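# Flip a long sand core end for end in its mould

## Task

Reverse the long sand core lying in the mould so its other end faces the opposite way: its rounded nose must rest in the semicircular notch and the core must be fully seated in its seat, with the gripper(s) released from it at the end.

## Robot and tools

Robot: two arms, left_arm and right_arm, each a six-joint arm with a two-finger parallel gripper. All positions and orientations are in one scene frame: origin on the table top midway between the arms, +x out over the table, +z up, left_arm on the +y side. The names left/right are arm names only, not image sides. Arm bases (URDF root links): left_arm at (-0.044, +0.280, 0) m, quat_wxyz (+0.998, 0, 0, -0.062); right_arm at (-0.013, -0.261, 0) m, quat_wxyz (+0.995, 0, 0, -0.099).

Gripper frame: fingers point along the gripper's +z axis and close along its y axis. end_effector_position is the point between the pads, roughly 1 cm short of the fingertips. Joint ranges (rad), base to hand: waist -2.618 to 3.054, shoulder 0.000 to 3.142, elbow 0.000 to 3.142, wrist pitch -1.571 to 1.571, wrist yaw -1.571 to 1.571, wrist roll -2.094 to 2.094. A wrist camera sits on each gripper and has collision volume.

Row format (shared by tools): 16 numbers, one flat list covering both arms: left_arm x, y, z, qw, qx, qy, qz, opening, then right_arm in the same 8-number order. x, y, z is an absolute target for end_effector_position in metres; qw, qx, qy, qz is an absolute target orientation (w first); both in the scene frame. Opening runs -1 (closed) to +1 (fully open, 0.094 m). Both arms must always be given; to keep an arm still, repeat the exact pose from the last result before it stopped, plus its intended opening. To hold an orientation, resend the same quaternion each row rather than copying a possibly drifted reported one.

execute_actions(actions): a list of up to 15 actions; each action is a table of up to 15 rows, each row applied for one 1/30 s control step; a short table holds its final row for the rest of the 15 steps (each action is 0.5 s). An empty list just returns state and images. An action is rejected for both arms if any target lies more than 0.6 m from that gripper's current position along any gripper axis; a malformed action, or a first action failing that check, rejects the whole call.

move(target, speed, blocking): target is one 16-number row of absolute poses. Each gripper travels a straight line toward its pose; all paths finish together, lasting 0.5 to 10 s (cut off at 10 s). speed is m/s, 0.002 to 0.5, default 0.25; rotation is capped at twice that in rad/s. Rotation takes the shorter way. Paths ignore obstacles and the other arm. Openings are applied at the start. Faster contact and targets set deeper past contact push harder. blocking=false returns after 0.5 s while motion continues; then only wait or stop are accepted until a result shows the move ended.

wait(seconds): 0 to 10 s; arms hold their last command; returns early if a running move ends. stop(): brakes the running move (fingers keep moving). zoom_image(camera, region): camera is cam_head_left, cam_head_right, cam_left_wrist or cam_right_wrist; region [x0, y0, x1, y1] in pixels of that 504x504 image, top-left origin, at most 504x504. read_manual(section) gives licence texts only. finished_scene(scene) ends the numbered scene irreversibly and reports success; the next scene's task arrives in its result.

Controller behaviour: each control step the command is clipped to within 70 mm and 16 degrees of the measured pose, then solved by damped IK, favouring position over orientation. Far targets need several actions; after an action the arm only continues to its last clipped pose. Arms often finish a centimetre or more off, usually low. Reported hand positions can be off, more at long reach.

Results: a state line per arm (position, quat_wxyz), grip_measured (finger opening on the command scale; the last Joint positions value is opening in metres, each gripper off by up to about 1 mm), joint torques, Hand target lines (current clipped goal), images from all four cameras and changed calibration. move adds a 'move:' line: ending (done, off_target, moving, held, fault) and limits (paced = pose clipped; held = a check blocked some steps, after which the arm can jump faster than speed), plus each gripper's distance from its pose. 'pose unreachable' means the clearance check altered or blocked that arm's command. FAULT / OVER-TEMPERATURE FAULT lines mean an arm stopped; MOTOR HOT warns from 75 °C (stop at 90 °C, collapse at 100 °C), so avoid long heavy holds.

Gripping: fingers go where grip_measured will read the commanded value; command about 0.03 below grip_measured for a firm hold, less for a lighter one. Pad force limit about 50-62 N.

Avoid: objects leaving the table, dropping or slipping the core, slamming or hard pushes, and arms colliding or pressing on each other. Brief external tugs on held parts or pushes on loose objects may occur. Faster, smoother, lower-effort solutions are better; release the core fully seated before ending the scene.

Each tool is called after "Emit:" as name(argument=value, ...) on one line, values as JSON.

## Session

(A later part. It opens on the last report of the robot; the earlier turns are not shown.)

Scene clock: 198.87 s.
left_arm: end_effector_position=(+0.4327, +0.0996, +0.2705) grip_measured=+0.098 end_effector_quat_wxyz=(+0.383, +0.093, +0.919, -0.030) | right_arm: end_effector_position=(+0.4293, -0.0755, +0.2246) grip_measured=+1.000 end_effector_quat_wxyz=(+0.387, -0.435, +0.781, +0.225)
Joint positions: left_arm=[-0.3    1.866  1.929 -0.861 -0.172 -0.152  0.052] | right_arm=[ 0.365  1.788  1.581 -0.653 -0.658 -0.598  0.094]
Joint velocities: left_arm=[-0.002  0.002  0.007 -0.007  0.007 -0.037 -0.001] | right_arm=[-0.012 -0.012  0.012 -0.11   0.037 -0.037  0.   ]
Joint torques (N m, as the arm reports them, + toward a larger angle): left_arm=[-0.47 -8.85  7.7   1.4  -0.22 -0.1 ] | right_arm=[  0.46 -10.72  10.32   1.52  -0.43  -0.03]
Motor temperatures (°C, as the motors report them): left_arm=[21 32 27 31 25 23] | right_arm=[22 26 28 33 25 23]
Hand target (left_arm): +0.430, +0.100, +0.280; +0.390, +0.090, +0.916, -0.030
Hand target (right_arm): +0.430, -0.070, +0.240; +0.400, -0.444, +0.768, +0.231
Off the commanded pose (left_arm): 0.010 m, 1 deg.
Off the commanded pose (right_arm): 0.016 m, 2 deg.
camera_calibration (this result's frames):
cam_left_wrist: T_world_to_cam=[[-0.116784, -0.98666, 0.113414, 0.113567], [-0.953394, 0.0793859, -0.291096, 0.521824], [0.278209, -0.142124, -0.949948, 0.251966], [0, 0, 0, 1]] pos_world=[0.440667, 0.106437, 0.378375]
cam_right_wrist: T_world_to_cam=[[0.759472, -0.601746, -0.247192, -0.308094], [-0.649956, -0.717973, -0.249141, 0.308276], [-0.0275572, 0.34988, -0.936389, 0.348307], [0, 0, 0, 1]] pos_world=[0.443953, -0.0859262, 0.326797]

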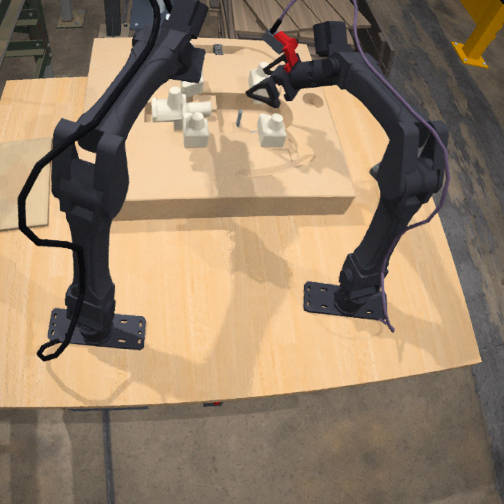

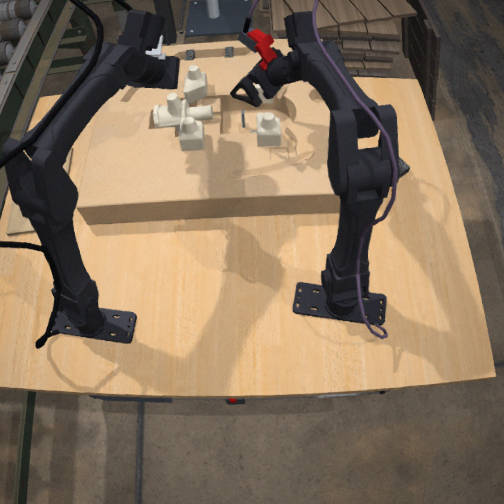

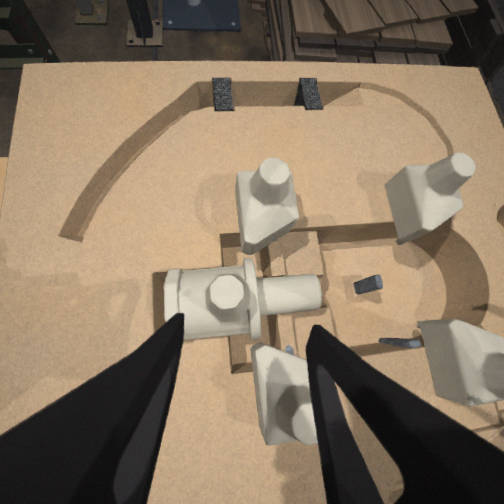

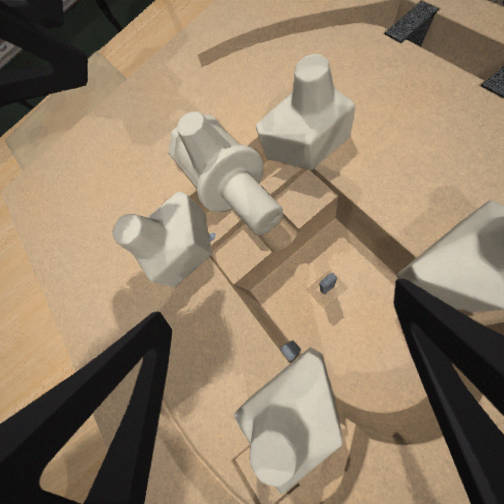

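Emit:
move(target=[0.43,0.10,0.28,0.39,0.09,0.916,-0.03,0.1,0.47,-0.09,0.17,0.4305,-0.5610,0.5610,0.4305,1], speed=0.1)

Scene clock: 203.40 s.
left_arm: end_effector_position=(+0.4327, +0.0996, +0.2705) grip_measured=+0.098 end_effector_quat_wxyz=(+0.383, +0.093, +0.919, -0.030) | right_arm: end_effector_position=(+0.4688, -0.0890, +0.1583) grip_measured=+1.000 end_effector_quat_wxyz=(-0.423, +0.561, -0.573, -0.423)
Joint positions: left_arm=[-0.3    1.866  1.929 -0.861 -0.172 -0.152  0.052] | right_arm=[ 0.2    2.461  2.199 -1.272 -1.282 -1.521  0.094]
Joint velocities: left_arm=[ 0.007 -0.007  0.007  0.095  0.007  0.007 -0.   ] | right_arm=[-0.007  0.061  0.051 -0.212 -0.11  -0.051  0.   ]
Joint torques (N m, as the arm reports them, + toward a larger angle): left_arm=[-0.42 -9.    7.72  1.37 -0.2  -0.1 ] | right_arm=[ -0.6  -15.86   9.13   0.5   -0.79  -0.13]
Motor temperatures (°C, as the motors report them): left_arm=[21 31 27 31 25 23] | right_arm=[22 27 28 33 25 23]
Hand target (left_arm): +0.430, +0.100, +0.280; +0.390, +0.090, +0.916, -0.030
Hand target (right_arm): +0.470, -0.091, +0.171; -0.437, +0.556, -0.562, -0.428
Off the commanded pose (left_arm): 0.010 m, 1 deg.
Off the commanded pose (right_arm): 0.012 m, 2 deg.
move: off_target (right_arm)
camera_calibration (this result's frames):
cam_left_wrist: T_world_to_cam=[[-0.116784, -0.98666, 0.113414, 0.113567], [-0.953394, 0.0793859, -0.291096, 0.521824], [0.278209, -0.142124, -0.949948, 0.251966], [0, 0, 0, 1]] pos_world=[0.440667, 0.106437, 0.378375]
cam_right_wrist: T_world_to_cam=[[0.961761, -0.0446108, -0.270234, -0.404266], [-0.195724, -0.802129, -0.564164, 0.137114], [-0.191594, 0.595482, -0.780188, 0.36602], [0, 0, 0, 1]] pos_world=[0.485771, -0.12601, 0.253672]

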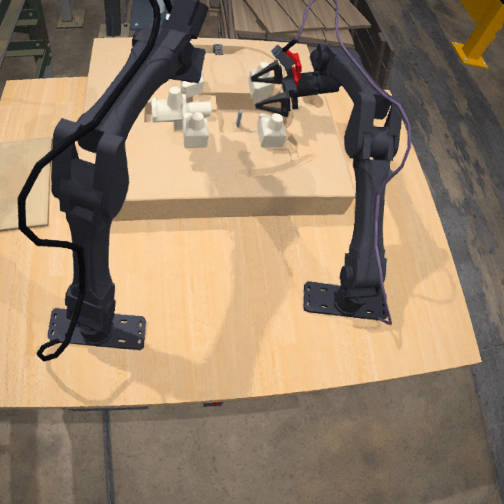

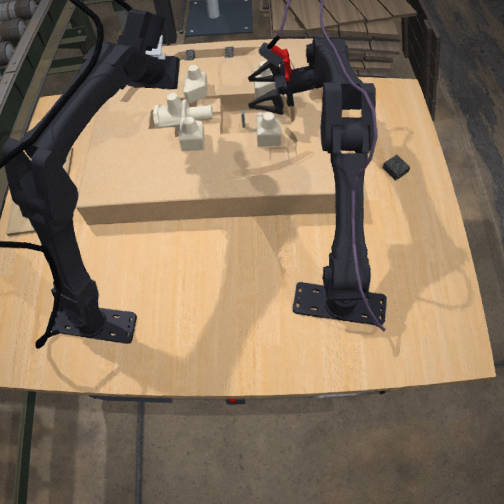

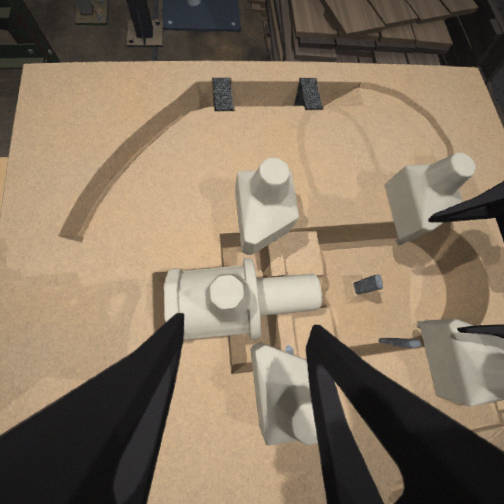

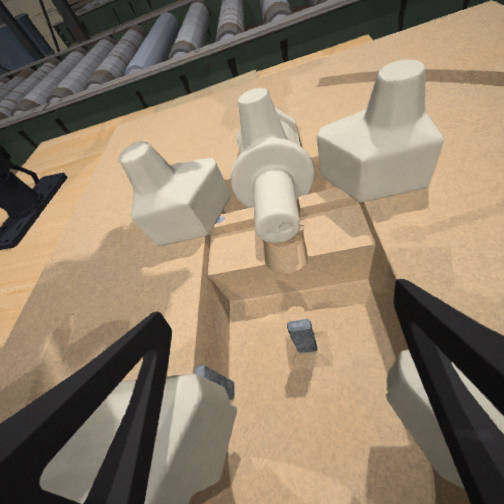

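Emit:
zoom_image(camera="cam_right_wrist", region=[190, 120, 380, 300])

Region (190, 120, 380, 300) of cam_right_wrist's 504x504 image, scaled by 2.653, with more detail than that image has; it fills the top 477 rows of this view, and the rest is white.

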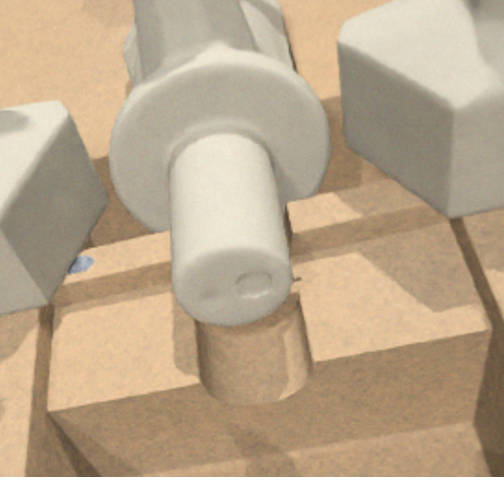

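Emit:
move(target=[0.43,0.10,0.28,0.39,0.09,0.916,-0.03,0.1,0.47,-0.04,0.20,0.2988,-0.6409,0.6409,0.2988,0.2], speed=0.1)

Emit:
move(target=[0.40,0.16,0.28,0.39,0.09,0.916,-0.03,0.1,0.47,0.015,0.165,0.2988,-0.6409,0.6409,0.2988,0.2], speed=0.08)

Scene clock: 207.20 s.
left_arm: end_effector_position=(+0.4327, +0.0996, +0.2705) grip_measured=+0.098 end_effector_quat_wxyz=(+0.383, +0.093, +0.919, -0.030) | right_arm: end_effector_position=(+0.4726, -0.0427, +0.1920) grip_measured=+0.202 end_effector_quat_wxyz=(-0.311, +0.635, -0.647, -0.286)
Joint positions: left_arm=[-0.3    1.866  1.929 -0.861 -0.172 -0.152  0.052] | right_arm=[ 0.367  2.584  2.823 -1.556 -0.844 -1.268  0.056]
Joint velocities: left_arm=[ 0.007 -0.022 -0.017  0.051 -0.022 -0.081 -0.001] | right_arm=[-0.017 -0.002 -0.002 -0.081  0.037 -0.022 -0.001]
Joint torques (N m, as the arm reports them, + toward a larger angle): left_arm=[-0.5  -8.93  7.67  1.39 -0.22 -0.06] | right_arm=[  0.48 -15.82   8.1    0.86  -0.45   0.1 ]
Motor temperatures (°C, as the motors report them): left_arm=[21 31 26 31 25 23] | right_arm=[22 28 28 32 25 23]
Hand target (left_arm): +0.430, +0.100, +0.280; +0.390, +0.090, +0.916, -0.030
Hand target (right_arm): +0.470, -0.039, +0.199; -0.315, +0.634, -0.644, -0.290
Off the commanded pose (left_arm): 0.010 m, 1 deg.
Off the commanded pose (right_arm): 0.009 m, 2 deg.
joint sent to its limit (right arm) — the command would take joint 4 (wrist pitch) past its lower limit, so that joint was sent only as far as its limit.
move: done
camera_calibration (this result's frames):
cam_left_wrist: T_world_to_cam=[[-0.116784, -0.98666, 0.113414, 0.113567], [-0.953394, 0.0793859, -0.291096, 0.521824], [0.278209, -0.142124, -0.949948, 0.251966], [0, 0, 0, 1]] pos_world=[0.440667, 0.106437, 0.378375]
cam_right_wrist: T_world_to_cam=[[0.965796, -0.163027, -0.201646, -0.416879], [-0.203931, -0.957847, -0.202341, 0.121778], [-0.160159, 0.236542, -0.95833, 0.369567], [0, 0, 0, 1]] pos_world=[0.486644, -0.0387352, 0.294746]

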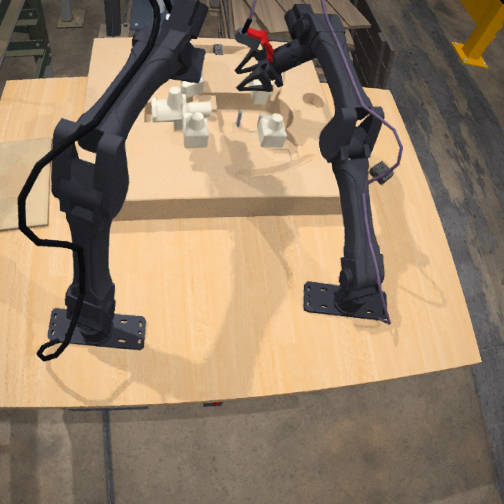

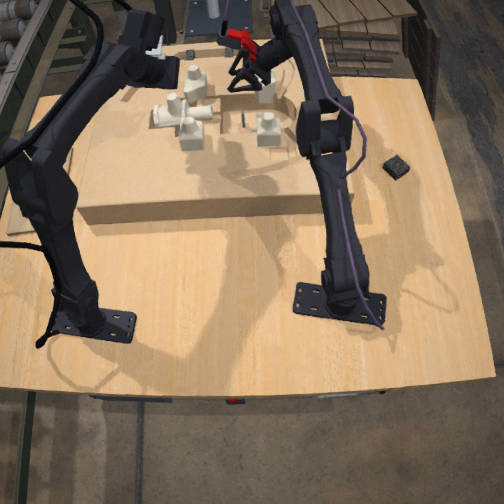

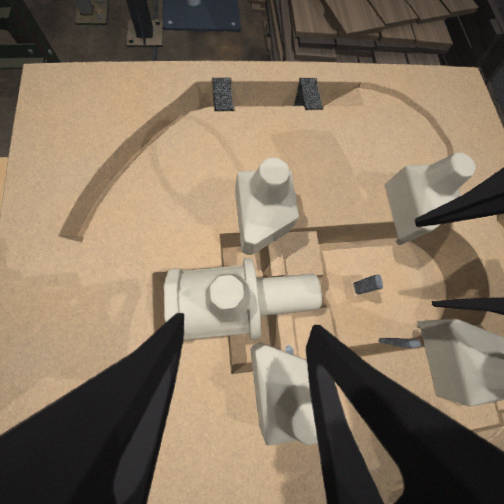

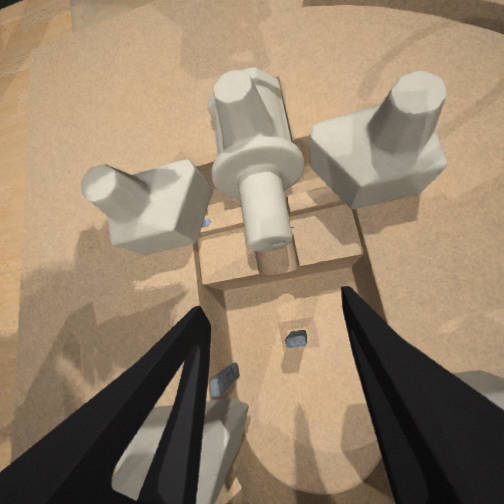

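Scene clock: 208.50 s.
left_arm: end_effector_position=(+0.4039, +0.1574, +0.2711) grip_measured=+0.098 end_effector_quat_wxyz=(+0.379, +0.090, +0.921, -0.026) | right_arm: end_effector_position=(+0.4697, +0.0117, +0.1609) grip_measured=+0.202 end_effector_quat_wxyz=(-0.289, +0.644, -0.644, -0.296)
Joint positions: left_arm=[-0.184  1.678  1.708 -0.827 -0.1   -0.072  0.052] | right_arm=[ 0.476  2.648  2.823 -1.454 -0.813 -1.166  0.056]
Joint velocities: left_arm=[-0.002  0.002  0.002  0.11   0.051 -0.125 -0.   ] | right_arm=[ 0.007 -0.002  0.002 -0.022  0.066 -0.007 -0.   ]
Joint torques (N m, as the arm reports them, + toward a larger angle): left_arm=[ 0.43 -8.59  5.45  1.54 -0.01  0.03] | right_arm=[  0.17 -17.51   5.65   1.16  -0.48   0.1 ]
Motor temperatures (°C, as the motors report them): left_arm=[21 31 26 31 25 23] | right_arm=[22 28 28 32 25 23]
Hand target (left_arm): +0.400, +0.160, +0.280; +0.390, +0.091, +0.916, -0.029
Hand target (right_arm): +0.470, +0.015, +0.165; -0.295, +0.642, -0.641, -0.299
Off the commanded pose (left_arm): 0.010 m, 1 deg.
Off the commanded pose (right_arm): 0.005 m, 1 deg.
move: done
camera_calibration (this result's frames):
cam_left_wrist: T_world_to_cam=[[-0.10719, -0.988444, 0.107183, 0.165267], [-0.956366, 0.0730359, -0.282895, 0.48992], [0.271797, -0.13283, -0.953143, 0.270725], [0, 0, 0, 1]] pos_world=[0.412676, 0.163536, 0.378922]
cam_right_wrist: T_world_to_cam=[[0.963554, -0.134154, -0.231444, -0.405905], [-0.177426, -0.967979, -0.177586, 0.150687], [-0.200209, 0.212178, -0.956502, 0.345165], [0, 0, 0, 1]] pos_world=[0.486952, 0.0181713, 0.262967]

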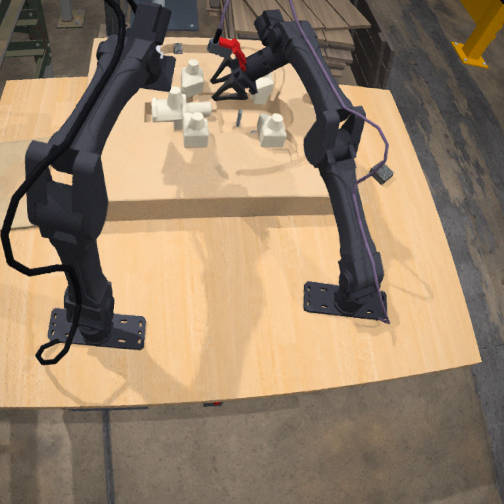

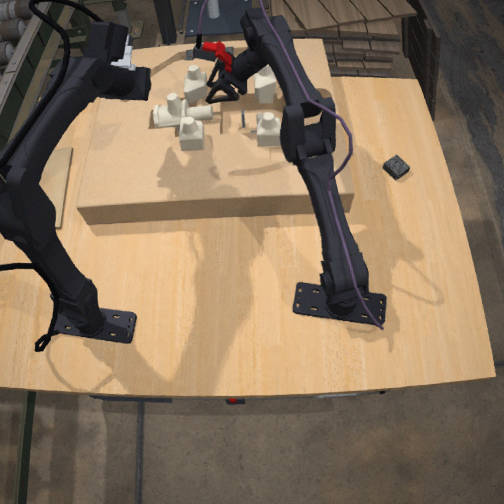

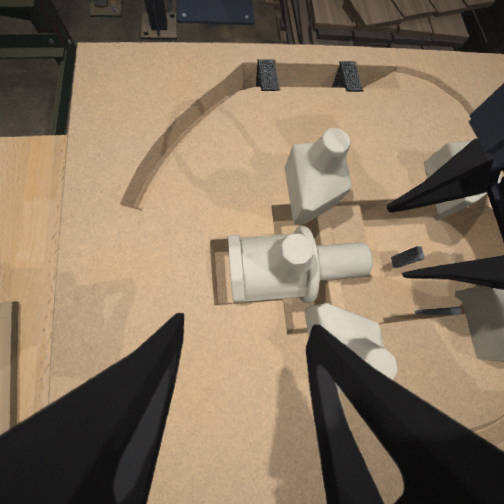

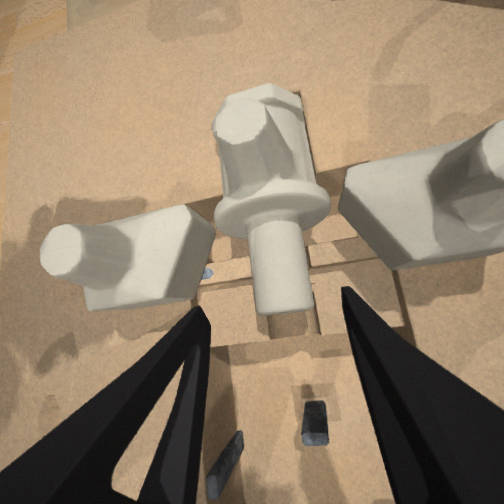

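Emit:
zoom_image(camera="cam_right_wrist", region=[180, 170, 400, 360])

Region (180, 170, 400, 360) of cam_right_wrist's 504x504 image, scaled by 2.291, with more detail than that image has; it fills the top 435 rows of this view, and the rest is white.

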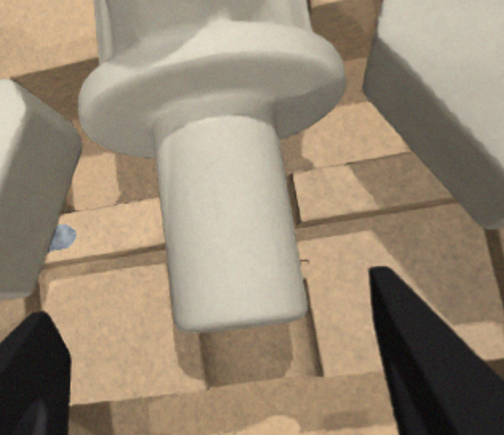

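Emit:
execute_actions(actions=[[[0.40,0.16,0.28,0.39,0.09,0.916,-0.03,0.1,0.472,0.025,0.15,0.2988,-0.6409,0.6409,0.2988,0.2]],[[0.40,0.16,0.28,0.39,0.09,0.916,-0.03,0.1,0.472,0.028,0.135,0.2988,-0.6409,0.6409,0.2988,0.2]],[[0.40,0.16,0.28,0.39,0.09,0.916,-0.03,0.1,0.472,0.028,0.125,0.2988,-0.6409,0.6409,0.2988,0.2]],[[0.40,0.16,0.28,0.39,0.09,0.916,-0.03,0.1,0.472,0.028,0.125,0.2988,-0.6409,0.6409,0.2988,0.2]]])

Scene clock: 211.23 s.
left_arm: end_effector_position=(+0.4039, +0.1568, +0.2712) grip_measured=+0.098 end_effector_quat_wxyz=(+0.379, +0.091, +0.921, -0.027) | right_arm: end_effector_position=(+0.4739, +0.0208, +0.1070) grip_measured=+0.202 end_effector_quat_wxyz=(-0.282, +0.637, -0.653, -0.299)
Joint positions: left_arm=[-0.184  1.678  1.708 -0.826 -0.096 -0.071  0.052] | right_arm=[ 0.492  2.554  2.423 -1.141 -0.805 -1.126  0.056]
Joint velocities: left_arm=[-0.007 -0.012 -0.007  0.037 -0.095  0.081 -0.001] | right_arm=[-0.012  0.002  0.002  0.037 -0.022  0.037  0.   ]
Joint torques (N m, as the arm reports them, + toward a larger angle): left_arm=[ 0.57 -8.59  5.63  1.53  0.    0.02] | right_arm=[  0.89 -19.7    6.9    1.19  -0.46   0.11]
Motor temperatures (°C, as the motors report them): left_arm=[21 31 26 31 25 23] | right_arm=[22 29 28 32 25 23]
Hand target (left_arm): +0.400, +0.160, +0.280; +0.390, +0.090, +0.916, -0.030
Hand target (right_arm): +0.472, +0.028, +0.125; -0.298, +0.641, -0.641, -0.299
Off the commanded pose (left_arm): 0.010 m, 1 deg.
Off the commanded pose (right_arm): 0.019 m, 2 deg.
camera_calibration (this result's frames):
cam_left_wrist: T_world_to_cam=[[-0.11038, -0.987902, 0.108927, 0.165359], [-0.956094, 0.0756063, -0.283141, 0.489531], [0.27148, -0.135397, -0.952873, 0.271188], [0, 0, 0, 1]] pos_world=[0.412667, 0.163065, 0.379002]
cam_right_wrist: T_world_to_cam=[[0.956266, -0.148078, -0.252245, -0.415226], [-0.193926, -0.966565, -0.167765, 0.157405], [-0.218969, 0.209345, -0.95301, 0.30109], [0, 0, 0, 1]] pos_world=[0.493521, 0.0276245, 0.20861]

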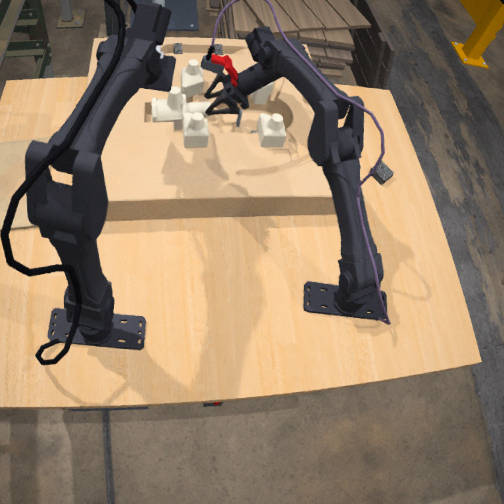

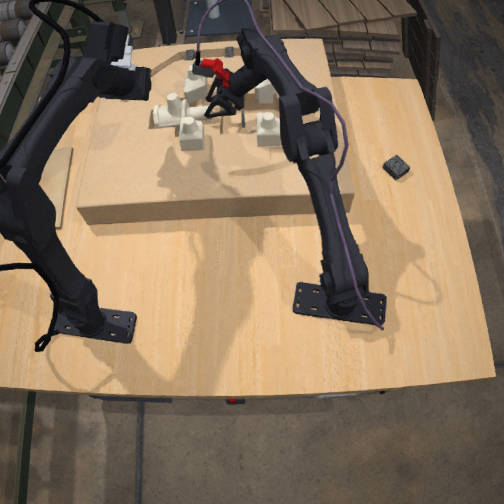

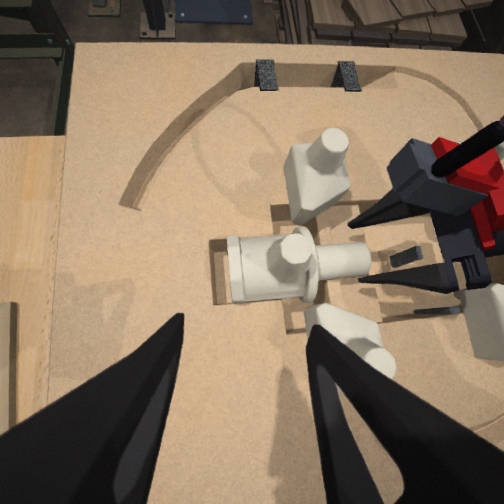

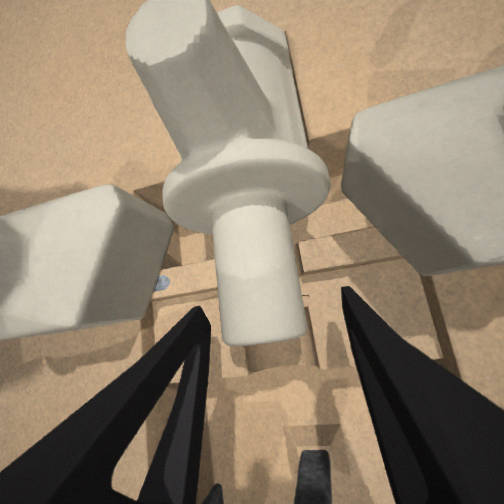

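Emit:
execute_actions(actions=[[[0.40,0.16,0.28,0.39,0.09,0.916,-0.03,0.1,0.476,0.030,0.127,0.2988,-0.6409,0.6409,0.2988,0.2]],[[0.40,0.16,0.28,0.39,0.09,0.916,-0.03,0.1,0.480,0.030,0.127,0.2988,-0.6409,0.6409,0.2988,0.2]],[[0.40,0.16,0.28,0.39,0.09,0.916,-0.03,0.1,0.484,0.030,0.127,0.2988,-0.6409,0.6409,0.2988,0.2]],[[0.40,0.16,0.28,0.39,0.09,0.916,-0.03,0.1,0.484,0.030,0.127,0.2988,-0.6409,0.6409,0.2988,0.2]]])

Scene clock: 213.57 s.
left_arm: end_effector_position=(+0.4039, +0.1568, +0.2712) grip_measured=+0.098 end_effector_quat_wxyz=(+0.379, +0.091, +0.921, -0.027) | right_arm: end_effector_position=(+0.4849, +0.0262, +0.1169) grip_measured=+0.202 end_effector_quat_wxyz=(-0.291, +0.639, -0.648, -0.294)
Joint positions: left_arm=[-0.184  1.678  1.708 -0.826 -0.096 -0.071  0.052] | right_arm=[ 0.496  2.646  2.632 -1.231 -0.804 -1.12   0.056]
Joint velocities: left_arm=[-0.002 -0.002  0.007  0.007 -0.066  0.022  0.   ] | right_arm=[-0.017 -0.007 -0.007 -0.051 -0.007  0.007  0.   ]
Joint torques (N m, as the arm reports them, + toward a larger angle): left_arm=[ 0.44 -8.54  5.64  1.53  0.    0.  ] | right_arm=[  0.39 -17.22   9.35   0.95  -0.44   0.01]
Motor temperatures (°C, as the motors report them): left_arm=[21 31 26 31 25 23] | right_arm=[22 30 28 32 25 23]
Hand target (left_arm): +0.400, +0.160, +0.280; +0.390, +0.090, +0.916, -0.030
Hand target (right_arm): +0.484, +0.030, +0.127; -0.300, +0.640, -0.641, -0.298
Off the commanded pose (left_arm): 0.010 m, 1 deg.
Off the commanded pose (right_arm): 0.011 m, 1 deg.
camera_calibration (this result's frames):
cam_left_wrist: T_world_to_cam=[[-0.11038, -0.987902, 0.108927, 0.165359], [-0.956094, 0.0756063, -0.283141, 0.489531], [0.27148, -0.135397, -0.952873, 0.271188], [0, 0, 0, 1]] pos_world=[0.412667, 0.163065, 0.379002]
cam_right_wrist: T_world_to_cam=[[0.961618, -0.146706, -0.231881, -0.427542], [-0.190366, -0.965307, -0.178726, 0.165987], [-0.197616, 0.216008, -0.956184, 0.301658], [0, 0, 0, 1]] pos_world=[0.502342, 0.032345, 0.218969]

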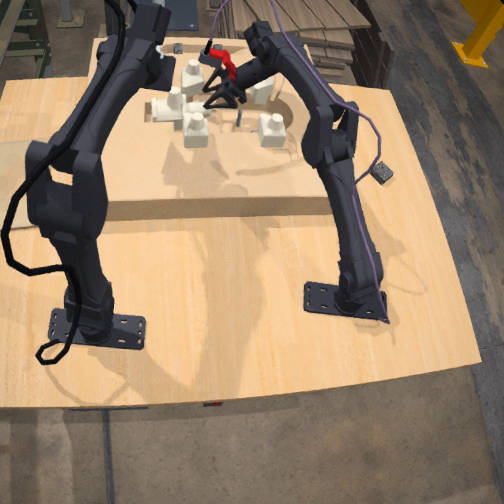

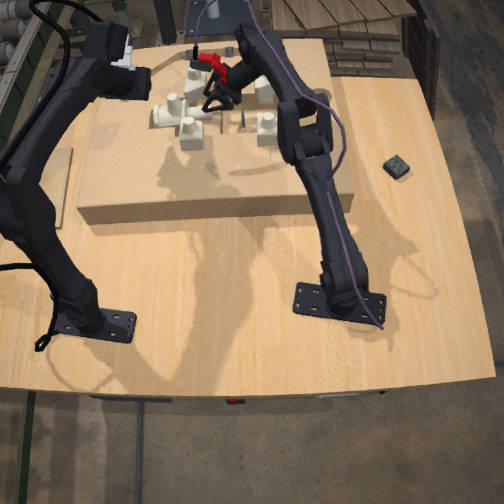

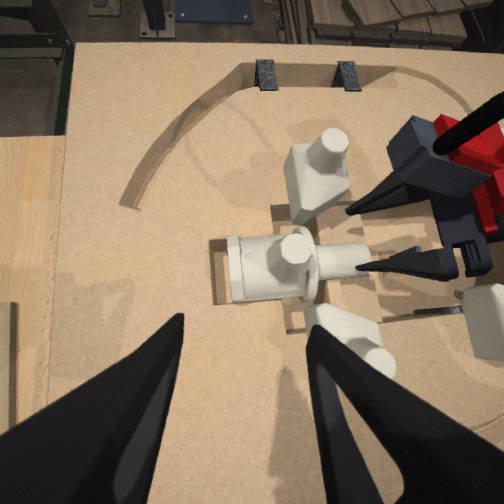

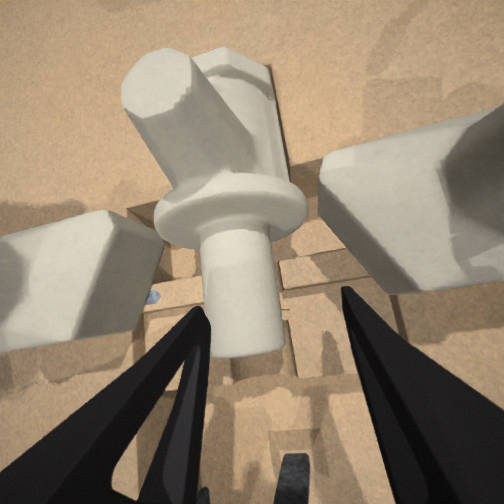

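Emit:
execute_actions(actions=[[[0.40,0.16,0.28,0.39,0.09,0.916,-0.03,0.1,0.484,0.030,0.120,0.2988,-0.6409,0.6409,0.2988,0.2]],[[0.40,0.16,0.28,0.39,0.09,0.916,-0.03,0.1,0.484,0.030,0.113,0.2988,-0.6409,0.6409,0.2988,0.2]],[[0.40,0.16,0.28,0.39,0.09,0.916,-0.03,0.1,0.484,0.030,0.106,0.2988,-0.6409,0.6409,0.2988,0.2]],[[0.40,0.16,0.28,0.39,0.09,0.916,-0.03,0.1,0.484,0.030,0.106,0.2988,-0.6409,0.6409,0.2988,0.2]]])

Emit:
zoom_image(camera="cam_head_left", region=[130, 60, 250, 160])

Scene clock: 215.87 s.
left_arm: end_effector_position=(+0.4038, +0.1567, +0.2712) grip_measured=+0.098 end_effector_quat_wxyz=(+0.379, +0.091, +0.921, -0.027) | right_arm: end_effector_position=(+0.4782, +0.0280, +0.0973) grip_measured=+0.202 end_effector_quat_wxyz=(-0.280, +0.633, -0.650, -0.315)
Joint positions: left_arm=[-0.184  1.678  1.708 -0.826 -0.096 -0.071  0.052] | right_arm=[ 0.496  2.632  2.519 -1.172 -0.834 -1.12   0.056]
Joint velocities: left_arm=[ 0.007  0.002 -0.007  0.007 -0.007  0.007 -0.   ] | right_arm=[-0.007 -0.012  0.002 -0.051 -0.022 -0.007 -0.   ]
Joint torques (N m, as the arm reports them, + toward a larger angle): left_arm=[ 0.47 -8.55  5.62  1.51 -0.01  0.02] | right_arm=[  0.34 -19.08   6.3    1.36  -0.23  -0.02]
Motor temperatures (°C, as the motors report them): left_arm=[21 30 26 31 25 23] | right_arm=[22 31 28 32 25 23]
Hand target (left_arm): +0.400, +0.160, +0.280; +0.390, +0.090, +0.916, -0.030
Hand target (right_arm): +0.484, +0.030, +0.106; -0.298, +0.641, -0.641, -0.299
Off the commanded pose (left_arm): 0.010 m, 1 deg.
Off the commanded pose (right_arm): 0.011 m, 3 deg.
camera_calibration (this result's frames):
cam_left_wrist: T_world_to_cam=[[-0.110634, -0.987845, 0.109193, 0.165314], [-0.956097, 0.0757878, -0.283082, 0.489476], [0.271365, -0.135718, -0.95286, 0.271272], [0, 0, 0, 1]] pos_world=[0.412662, 0.163025, 0.378994]
cam_right_wrist: T_world_to_cam=[[0.951048, -0.133778, -0.278588, -0.416069], [-0.189964, -0.964099, -0.185544, 0.163389], [-0.243764, 0.229383, -0.942318, 0.301558], [0, 0, 0, 1]] pos_world=[0.500249, 0.0326901, 0.198567]

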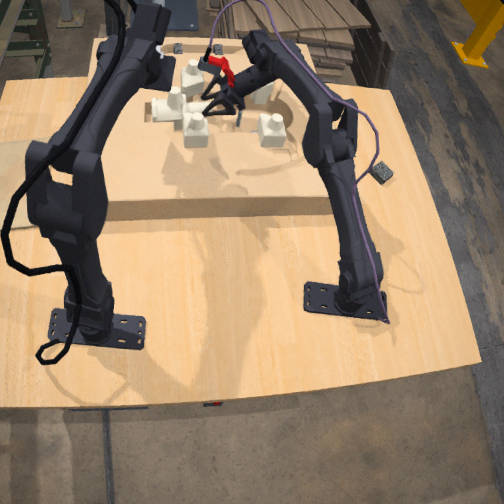

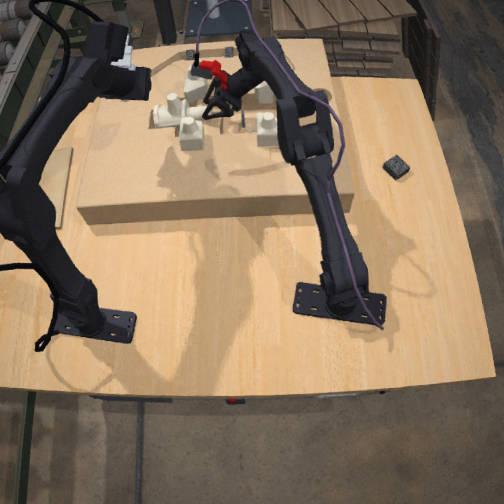

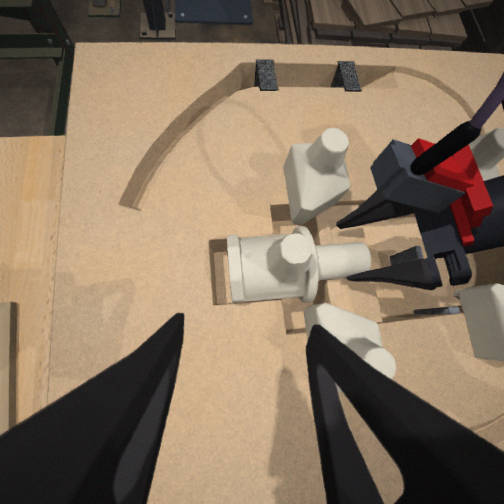

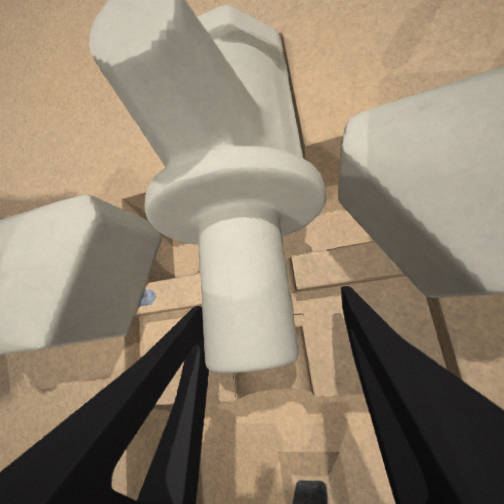

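Region (130, 60, 250, 160) of cam_head_left's 504x504 image, scaled by 4.200, with more detail than that image has.

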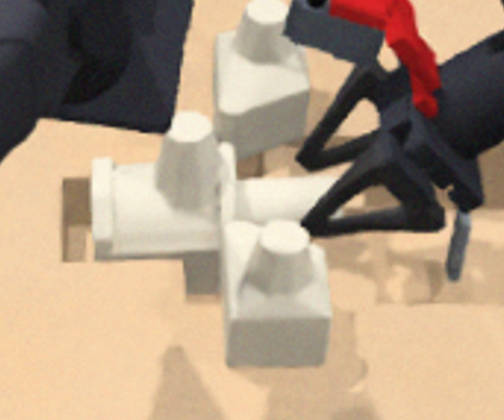

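Emit:
execute_actions(actions=[[[0.40,0.16,0.28,0.39,0.09,0.916,-0.03,0.1,0.489,0.030,0.108,0.2988,-0.6409,0.6409,0.2988,0.2]],[[0.40,0.16,0.28,0.39,0.09,0.916,-0.03,0.1,0.494,0.030,0.108,0.2988,-0.6409,0.6409,0.2988,0.2]],[[0.40,0.16,0.28,0.39,0.09,0.916,-0.03,0.1,0.499,0.030,0.108,0.2988,-0.6409,0.6409,0.2988,0.2]],[[0.40,0.16,0.28,0.39,0.09,0.916,-0.03,0.1,0.499,0.030,0.108,0.2988,-0.6409,0.6409,0.2988,0.2]]])

Emit:
zoom_image(camera="cam_head_left", region=[130, 60, 250, 160])

Scene clock: 218.13 s.
left_arm: end_effector_position=(+0.4038, +0.1567, +0.2712) grip_measured=+0.098 end_effector_quat_wxyz=(+0.379, +0.091, +0.921, -0.027) | right_arm: end_effector_position=(+0.4828, +0.0280, +0.0969) grip_measured=+0.202 end_effector_quat_wxyz=(-0.268, +0.631, -0.656, -0.316)
Joint positions: left_arm=[-0.184  1.678  1.708 -0.826 -0.096 -0.071  0.052] | right_arm=[ 0.496  2.785  2.831 -1.357 -0.823 -1.121  0.056]
Joint velocities: left_arm=[-0.007  0.002 -0.017  0.051  0.037 -0.007  0.   ] | right_arm=[ 0.012 -0.002  0.012 -0.051 -0.066 -0.022  0.001]
Joint torques (N m, as the arm reports them, + toward a larger angle): left_arm=[ 0.49 -8.59  5.61  1.54  0.    0.04] | right_arm=[ -0.64 -17.51   9.24   1.54  -0.33  -0.02]
Motor temperatures (°C, as the motors report them): left_arm=[21 30 26 31 25 23] | right_arm=[22 31 28 32 25 23]
Hand target (left_arm): +0.400, +0.160, +0.280; +0.390, +0.090, +0.916, -0.030
Hand target (right_arm): +0.497, +0.029, +0.108; -0.303, +0.639, -0.642, -0.297
Off the commanded pose (left_arm): 0.010 m, 1 deg.
Off the commanded pose (right_arm): 0.020 m, 5 deg.
elbow stopped short (right arm): the move would have taken joint 3 (elbow) straighter than the controller allows; a more bent joint 3 avoids this.
camera_calibration (this result's frames):
cam_left_wrist: T_world_to_cam=[[-0.110634, -0.987845, 0.109193, 0.165314], [-0.956097, 0.0757878, -0.283082, 0.489476], [0.271365, -0.135718, -0.95286, 0.271272], [0, 0, 0, 1]] pos_world=[0.412662, 0.163025, 0.378994]
cam_right_wrist: T_world_to_cam=[[0.944796, -0.141385, -0.295585, -0.415707], [-0.195922, -0.966847, -0.163771, 0.164962], [-0.26263, 0.212641, -0.941174, 0.31179], [0, 0, 0, 1]] pos_world=[0.506963, 0.0344185, 0.197588]

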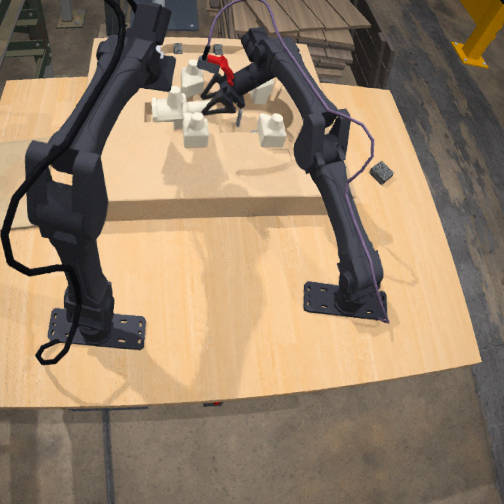

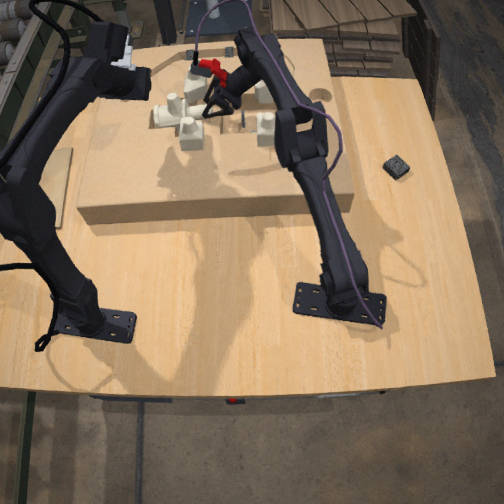

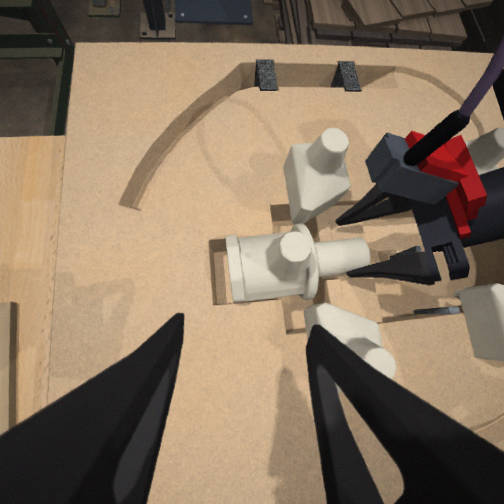

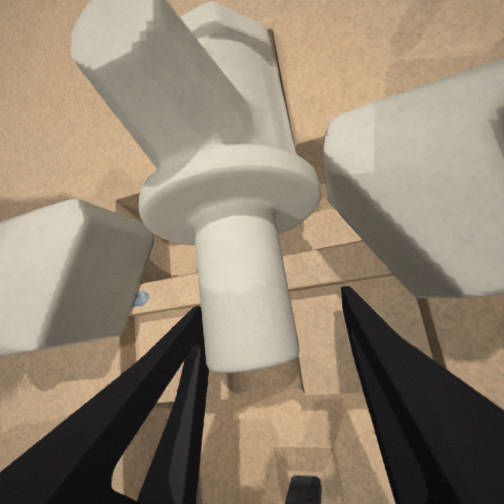

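Region (130, 60, 250, 160) of cam_head_left's 504x504 image, scaled by 4.200, with more detail than that image has.

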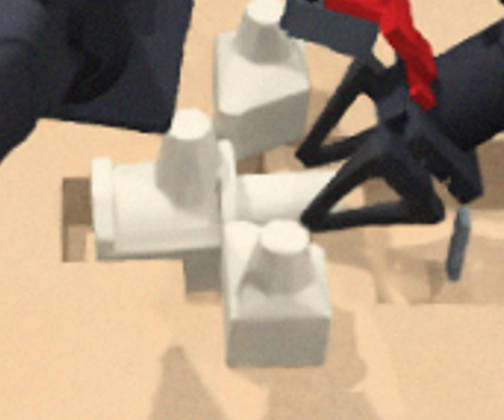

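Emit:
execute_actions(actions=[[[0.42,0.13,0.27,0.37,0.09,0.924,-0.025,0.1,0.478,0.028,0.112,0.2988,-0.6409,0.6409,0.2988,0.2]],[[0.44,0.11,0.26,0.36,0.09,0.928,-0.023,0.1,0.472,0.015,0.15,0.2988,-0.6409,0.6409,0.2988,0.2]],[[0.455,0.10,0.24,0.355,0.09,0.930,-0.023,0.1,0.46,-0.02,0.20,0.35,-0.55,0.70,0.27,0.2]],[[0.465,0.101,0.21,0.355,0.09,0.930,-0.023,0.1,0.44,-0.06,0.23,0.3998,-0.4435,0.7681,0.2309,0.2]],[[0.471,0.102,0.18,0.355,0.09,0.930,-0.023,0.1,0.43,-0.07,0.24,0.3998,-0.4435,0.7681,0.2309,0.2]],[[0.472,0.102,0.163,0.355,0.09,0.930,-0.023,0.1,0.43,-0.07,0.24,0.3998,-0.4435,0.7681,0.2309,0.2]],[[0.472,0.102,0.163,0.355,0.09,0.930,-0.023,0.1,0.43,-0.07,0.24,0.3998,-0.4435,0.7681,0.2309,0.2]]])

Scene clock: 222.57 s.
left_arm: end_effector_position=(+0.4710, +0.0982, +0.1626) grip_measured=+0.098 end_effector_quat_wxyz=(+0.352, +0.091, +0.931, -0.023) | right_arm: end_effector_position=(+0.4303, -0.0671, +0.2269) grip_measured=+0.202 end_effector_quat_wxyz=(+0.384, -0.445, +0.774, +0.234)
Joint positions: left_arm=[-0.266  2.015  1.746 -0.594 -0.148 -0.139  0.052] | right_arm=[ 0.378  1.812  1.618 -0.673 -0.674 -0.609  0.056]
Joint velocities: left_arm=[-0.007 -0.017 -0.002  0.022 -0.022 -0.066  0.   ] | right_arm=[-0.002 -0.017  0.032 -0.022  0.037 -0.022 -0.001]
Joint torques (N m, as the arm reports them, + toward a larger angle): left_arm=[ 0.8  -9.82  6.02  1.45 -0.05  0.04] | right_arm=[ -0.5  -13.3    7.6    1.69  -0.31   0.09]
Motor temperatures (°C, as the motors report them): left_arm=[21 30 26 31 25 23] | right_arm=[22 31 28 32 25 23]
Hand target (left_arm): +0.472, +0.102, +0.163; +0.355, +0.090, +0.930, -0.023
Hand target (right_arm): +0.430, -0.070, +0.240; +0.400, -0.444, +0.768, +0.231
Off the commanded pose (left_arm): 0.004 m, 0 deg.
Off the commanded pose (right_arm): 0.013 m, 2 deg.
camera_calibration (this result's frames):
cam_left_wrist: T_world_to_cam=[[-0.101147, -0.989607, 0.102213, 0.123616], [-0.970807, 0.0757183, -0.227596, 0.525259], [0.217491, -0.12225, -0.968376, 0.168246], [0, 0, 0, 1]] pos_world=[0.485837, 0.103127, 0.269837]
cam_right_wrist: T_world_to_cam=[[0.776221, -0.577818, -0.252204, -0.307676], [-0.629225, -0.735048, -0.252548, 0.306168], [-0.0394548, 0.354726, -0.934137, 0.352437], [0, 0, 0, 1]] pos_world=[0.445379, -0.0777514, 0.32895]

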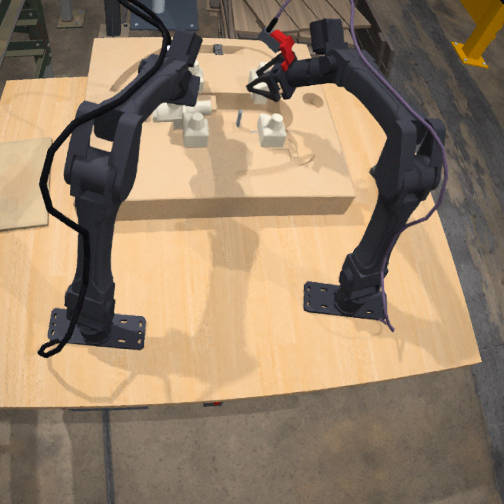

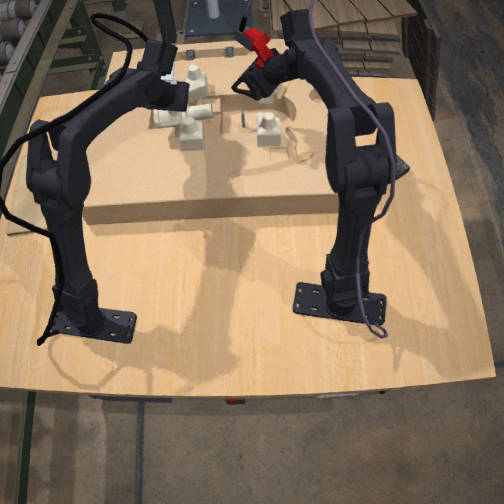

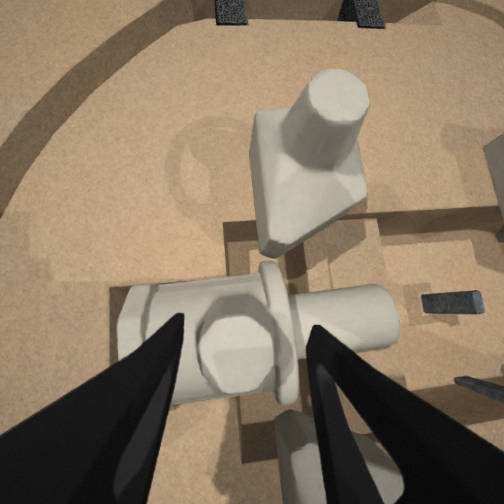

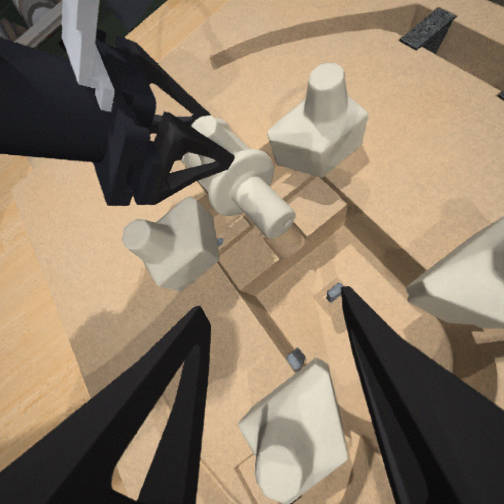

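Emit:
execute_actions(actions=[])

Scene clock: 223.30 s.
left_arm: end_effector_position=(+0.4710, +0.0982, +0.1626) grip_measured=+0.098 end_effector_quat_wxyz=(+0.352, +0.091, +0.931, -0.023) | right_arm: end_effector_position=(+0.4303, -0.0671, +0.2269) grip_measured=+0.202 end_effector_quat_wxyz=(+0.384, -0.445, +0.774, +0.234)
Joint positions: left_arm=[-0.266  2.015  1.746 -0.594 -0.148 -0.139  0.052] | right_arm=[ 0.378  1.812  1.618 -0.673 -0.674 -0.609  0.056]
Joint velocities: left_arm=[-0.002 -0.007 -0.012 -0.051 -0.007 -0.022  0.001] | right_arm=[-0.002 -0.007 -0.012  0.022 -0.037 -0.022 -0.001]
Joint torques (N m, as the arm reports them, + toward a larger angle): left_arm=[ 0.87 -9.78  6.03  1.46 -0.06  0.05] | right_arm=[ -0.9  -13.26   7.61   1.64  -0.29   0.08]
Motor temperatures (°C, as the motors report them): left_arm=[21 30 26 31 25 23] | right_arm=[22 31 28 32 25 23]
Hand target (left_arm): +0.472, +0.102, +0.163; +0.355, +0.090, +0.930, -0.023
Hand target (right_arm): +0.430, -0.070, +0.240; +0.400, -0.444, +0.768, +0.231
Off the commanded pose (left_arm): 0.004 m, 0 deg.
Off the commanded pose (right_arm): 0.013 m, 2 deg.
camera_calibration (this result's frames):
cam_left_wrist: T_world_to_cam=[[-0.101147, -0.989607, 0.102213, 0.123616], [-0.970807, 0.0757183, -0.227596, 0.525259], [0.217491, -0.12225, -0.968376, 0.168246], [0, 0, 0, 1]] pos_world=[0.485837, 0.103127, 0.269837]
cam_right_wrist: T_world_to_cam=[[0.776221, -0.577818, -0.252204, -0.307676], [-0.629225, -0.735048, -0.252548, 0.306168], [-0.0394548, 0.354726, -0.934137, 0.352437], [0, 0, 0, 1]] pos_world=[0.445379, -0.0777514, 0.32895]

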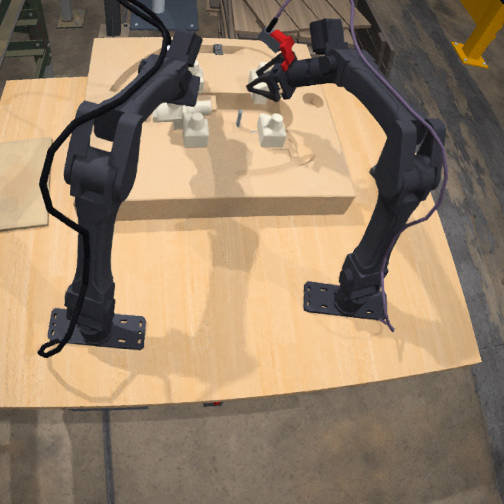

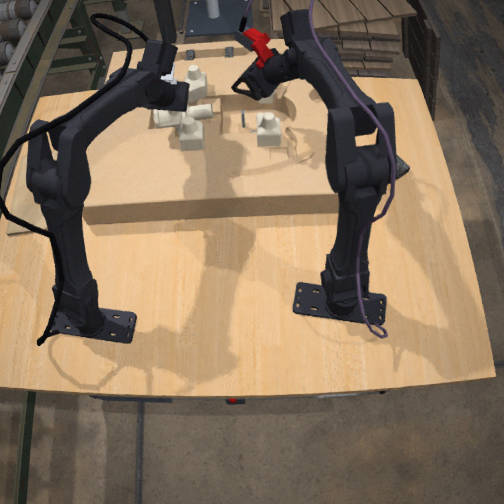

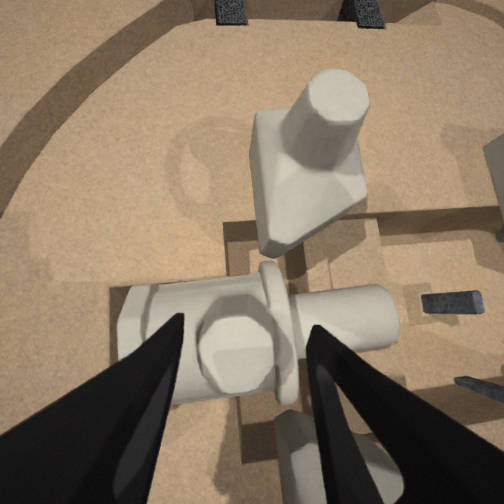

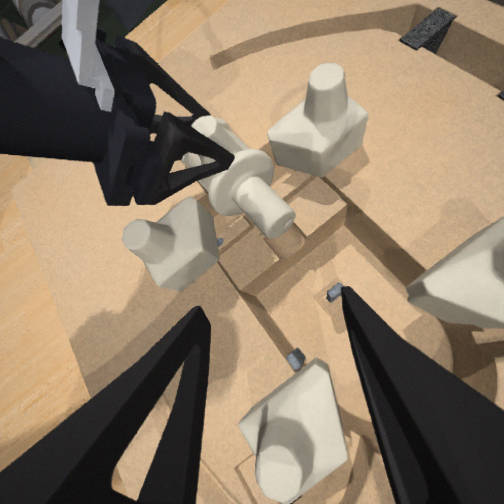

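Emit:
zoom_image(camera="cam_right_wrist", region=[150, 100, 370, 300])

Emit:
zoom_image(camera="cam_left_wrist", region=[80, 200, 440, 480])

Region (150, 100, 370, 300) of cam_right_wrist's 504x504 image, scaled by 2.291, with more detail than that image has; it fills the top 458 rows of this view, and the rest is white.

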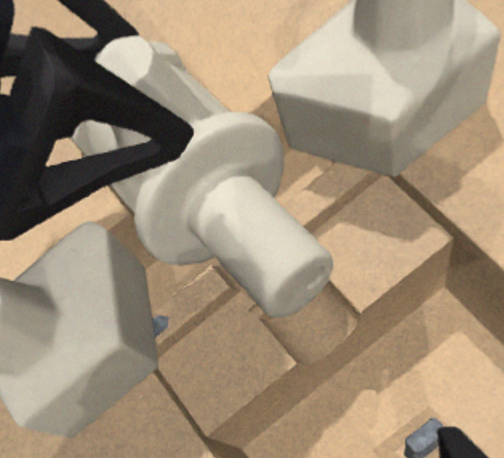

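Region (80, 200, 440, 480) of cam_left_wrist's 504x504 image, scaled by 1.400, with more detail than that image has.

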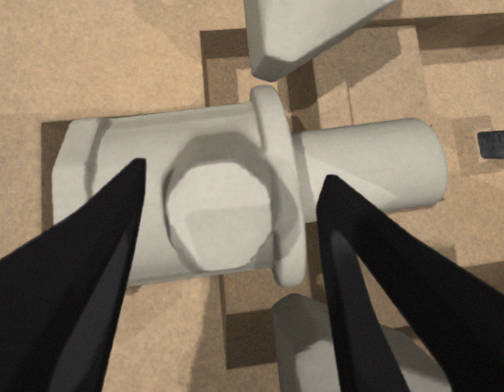

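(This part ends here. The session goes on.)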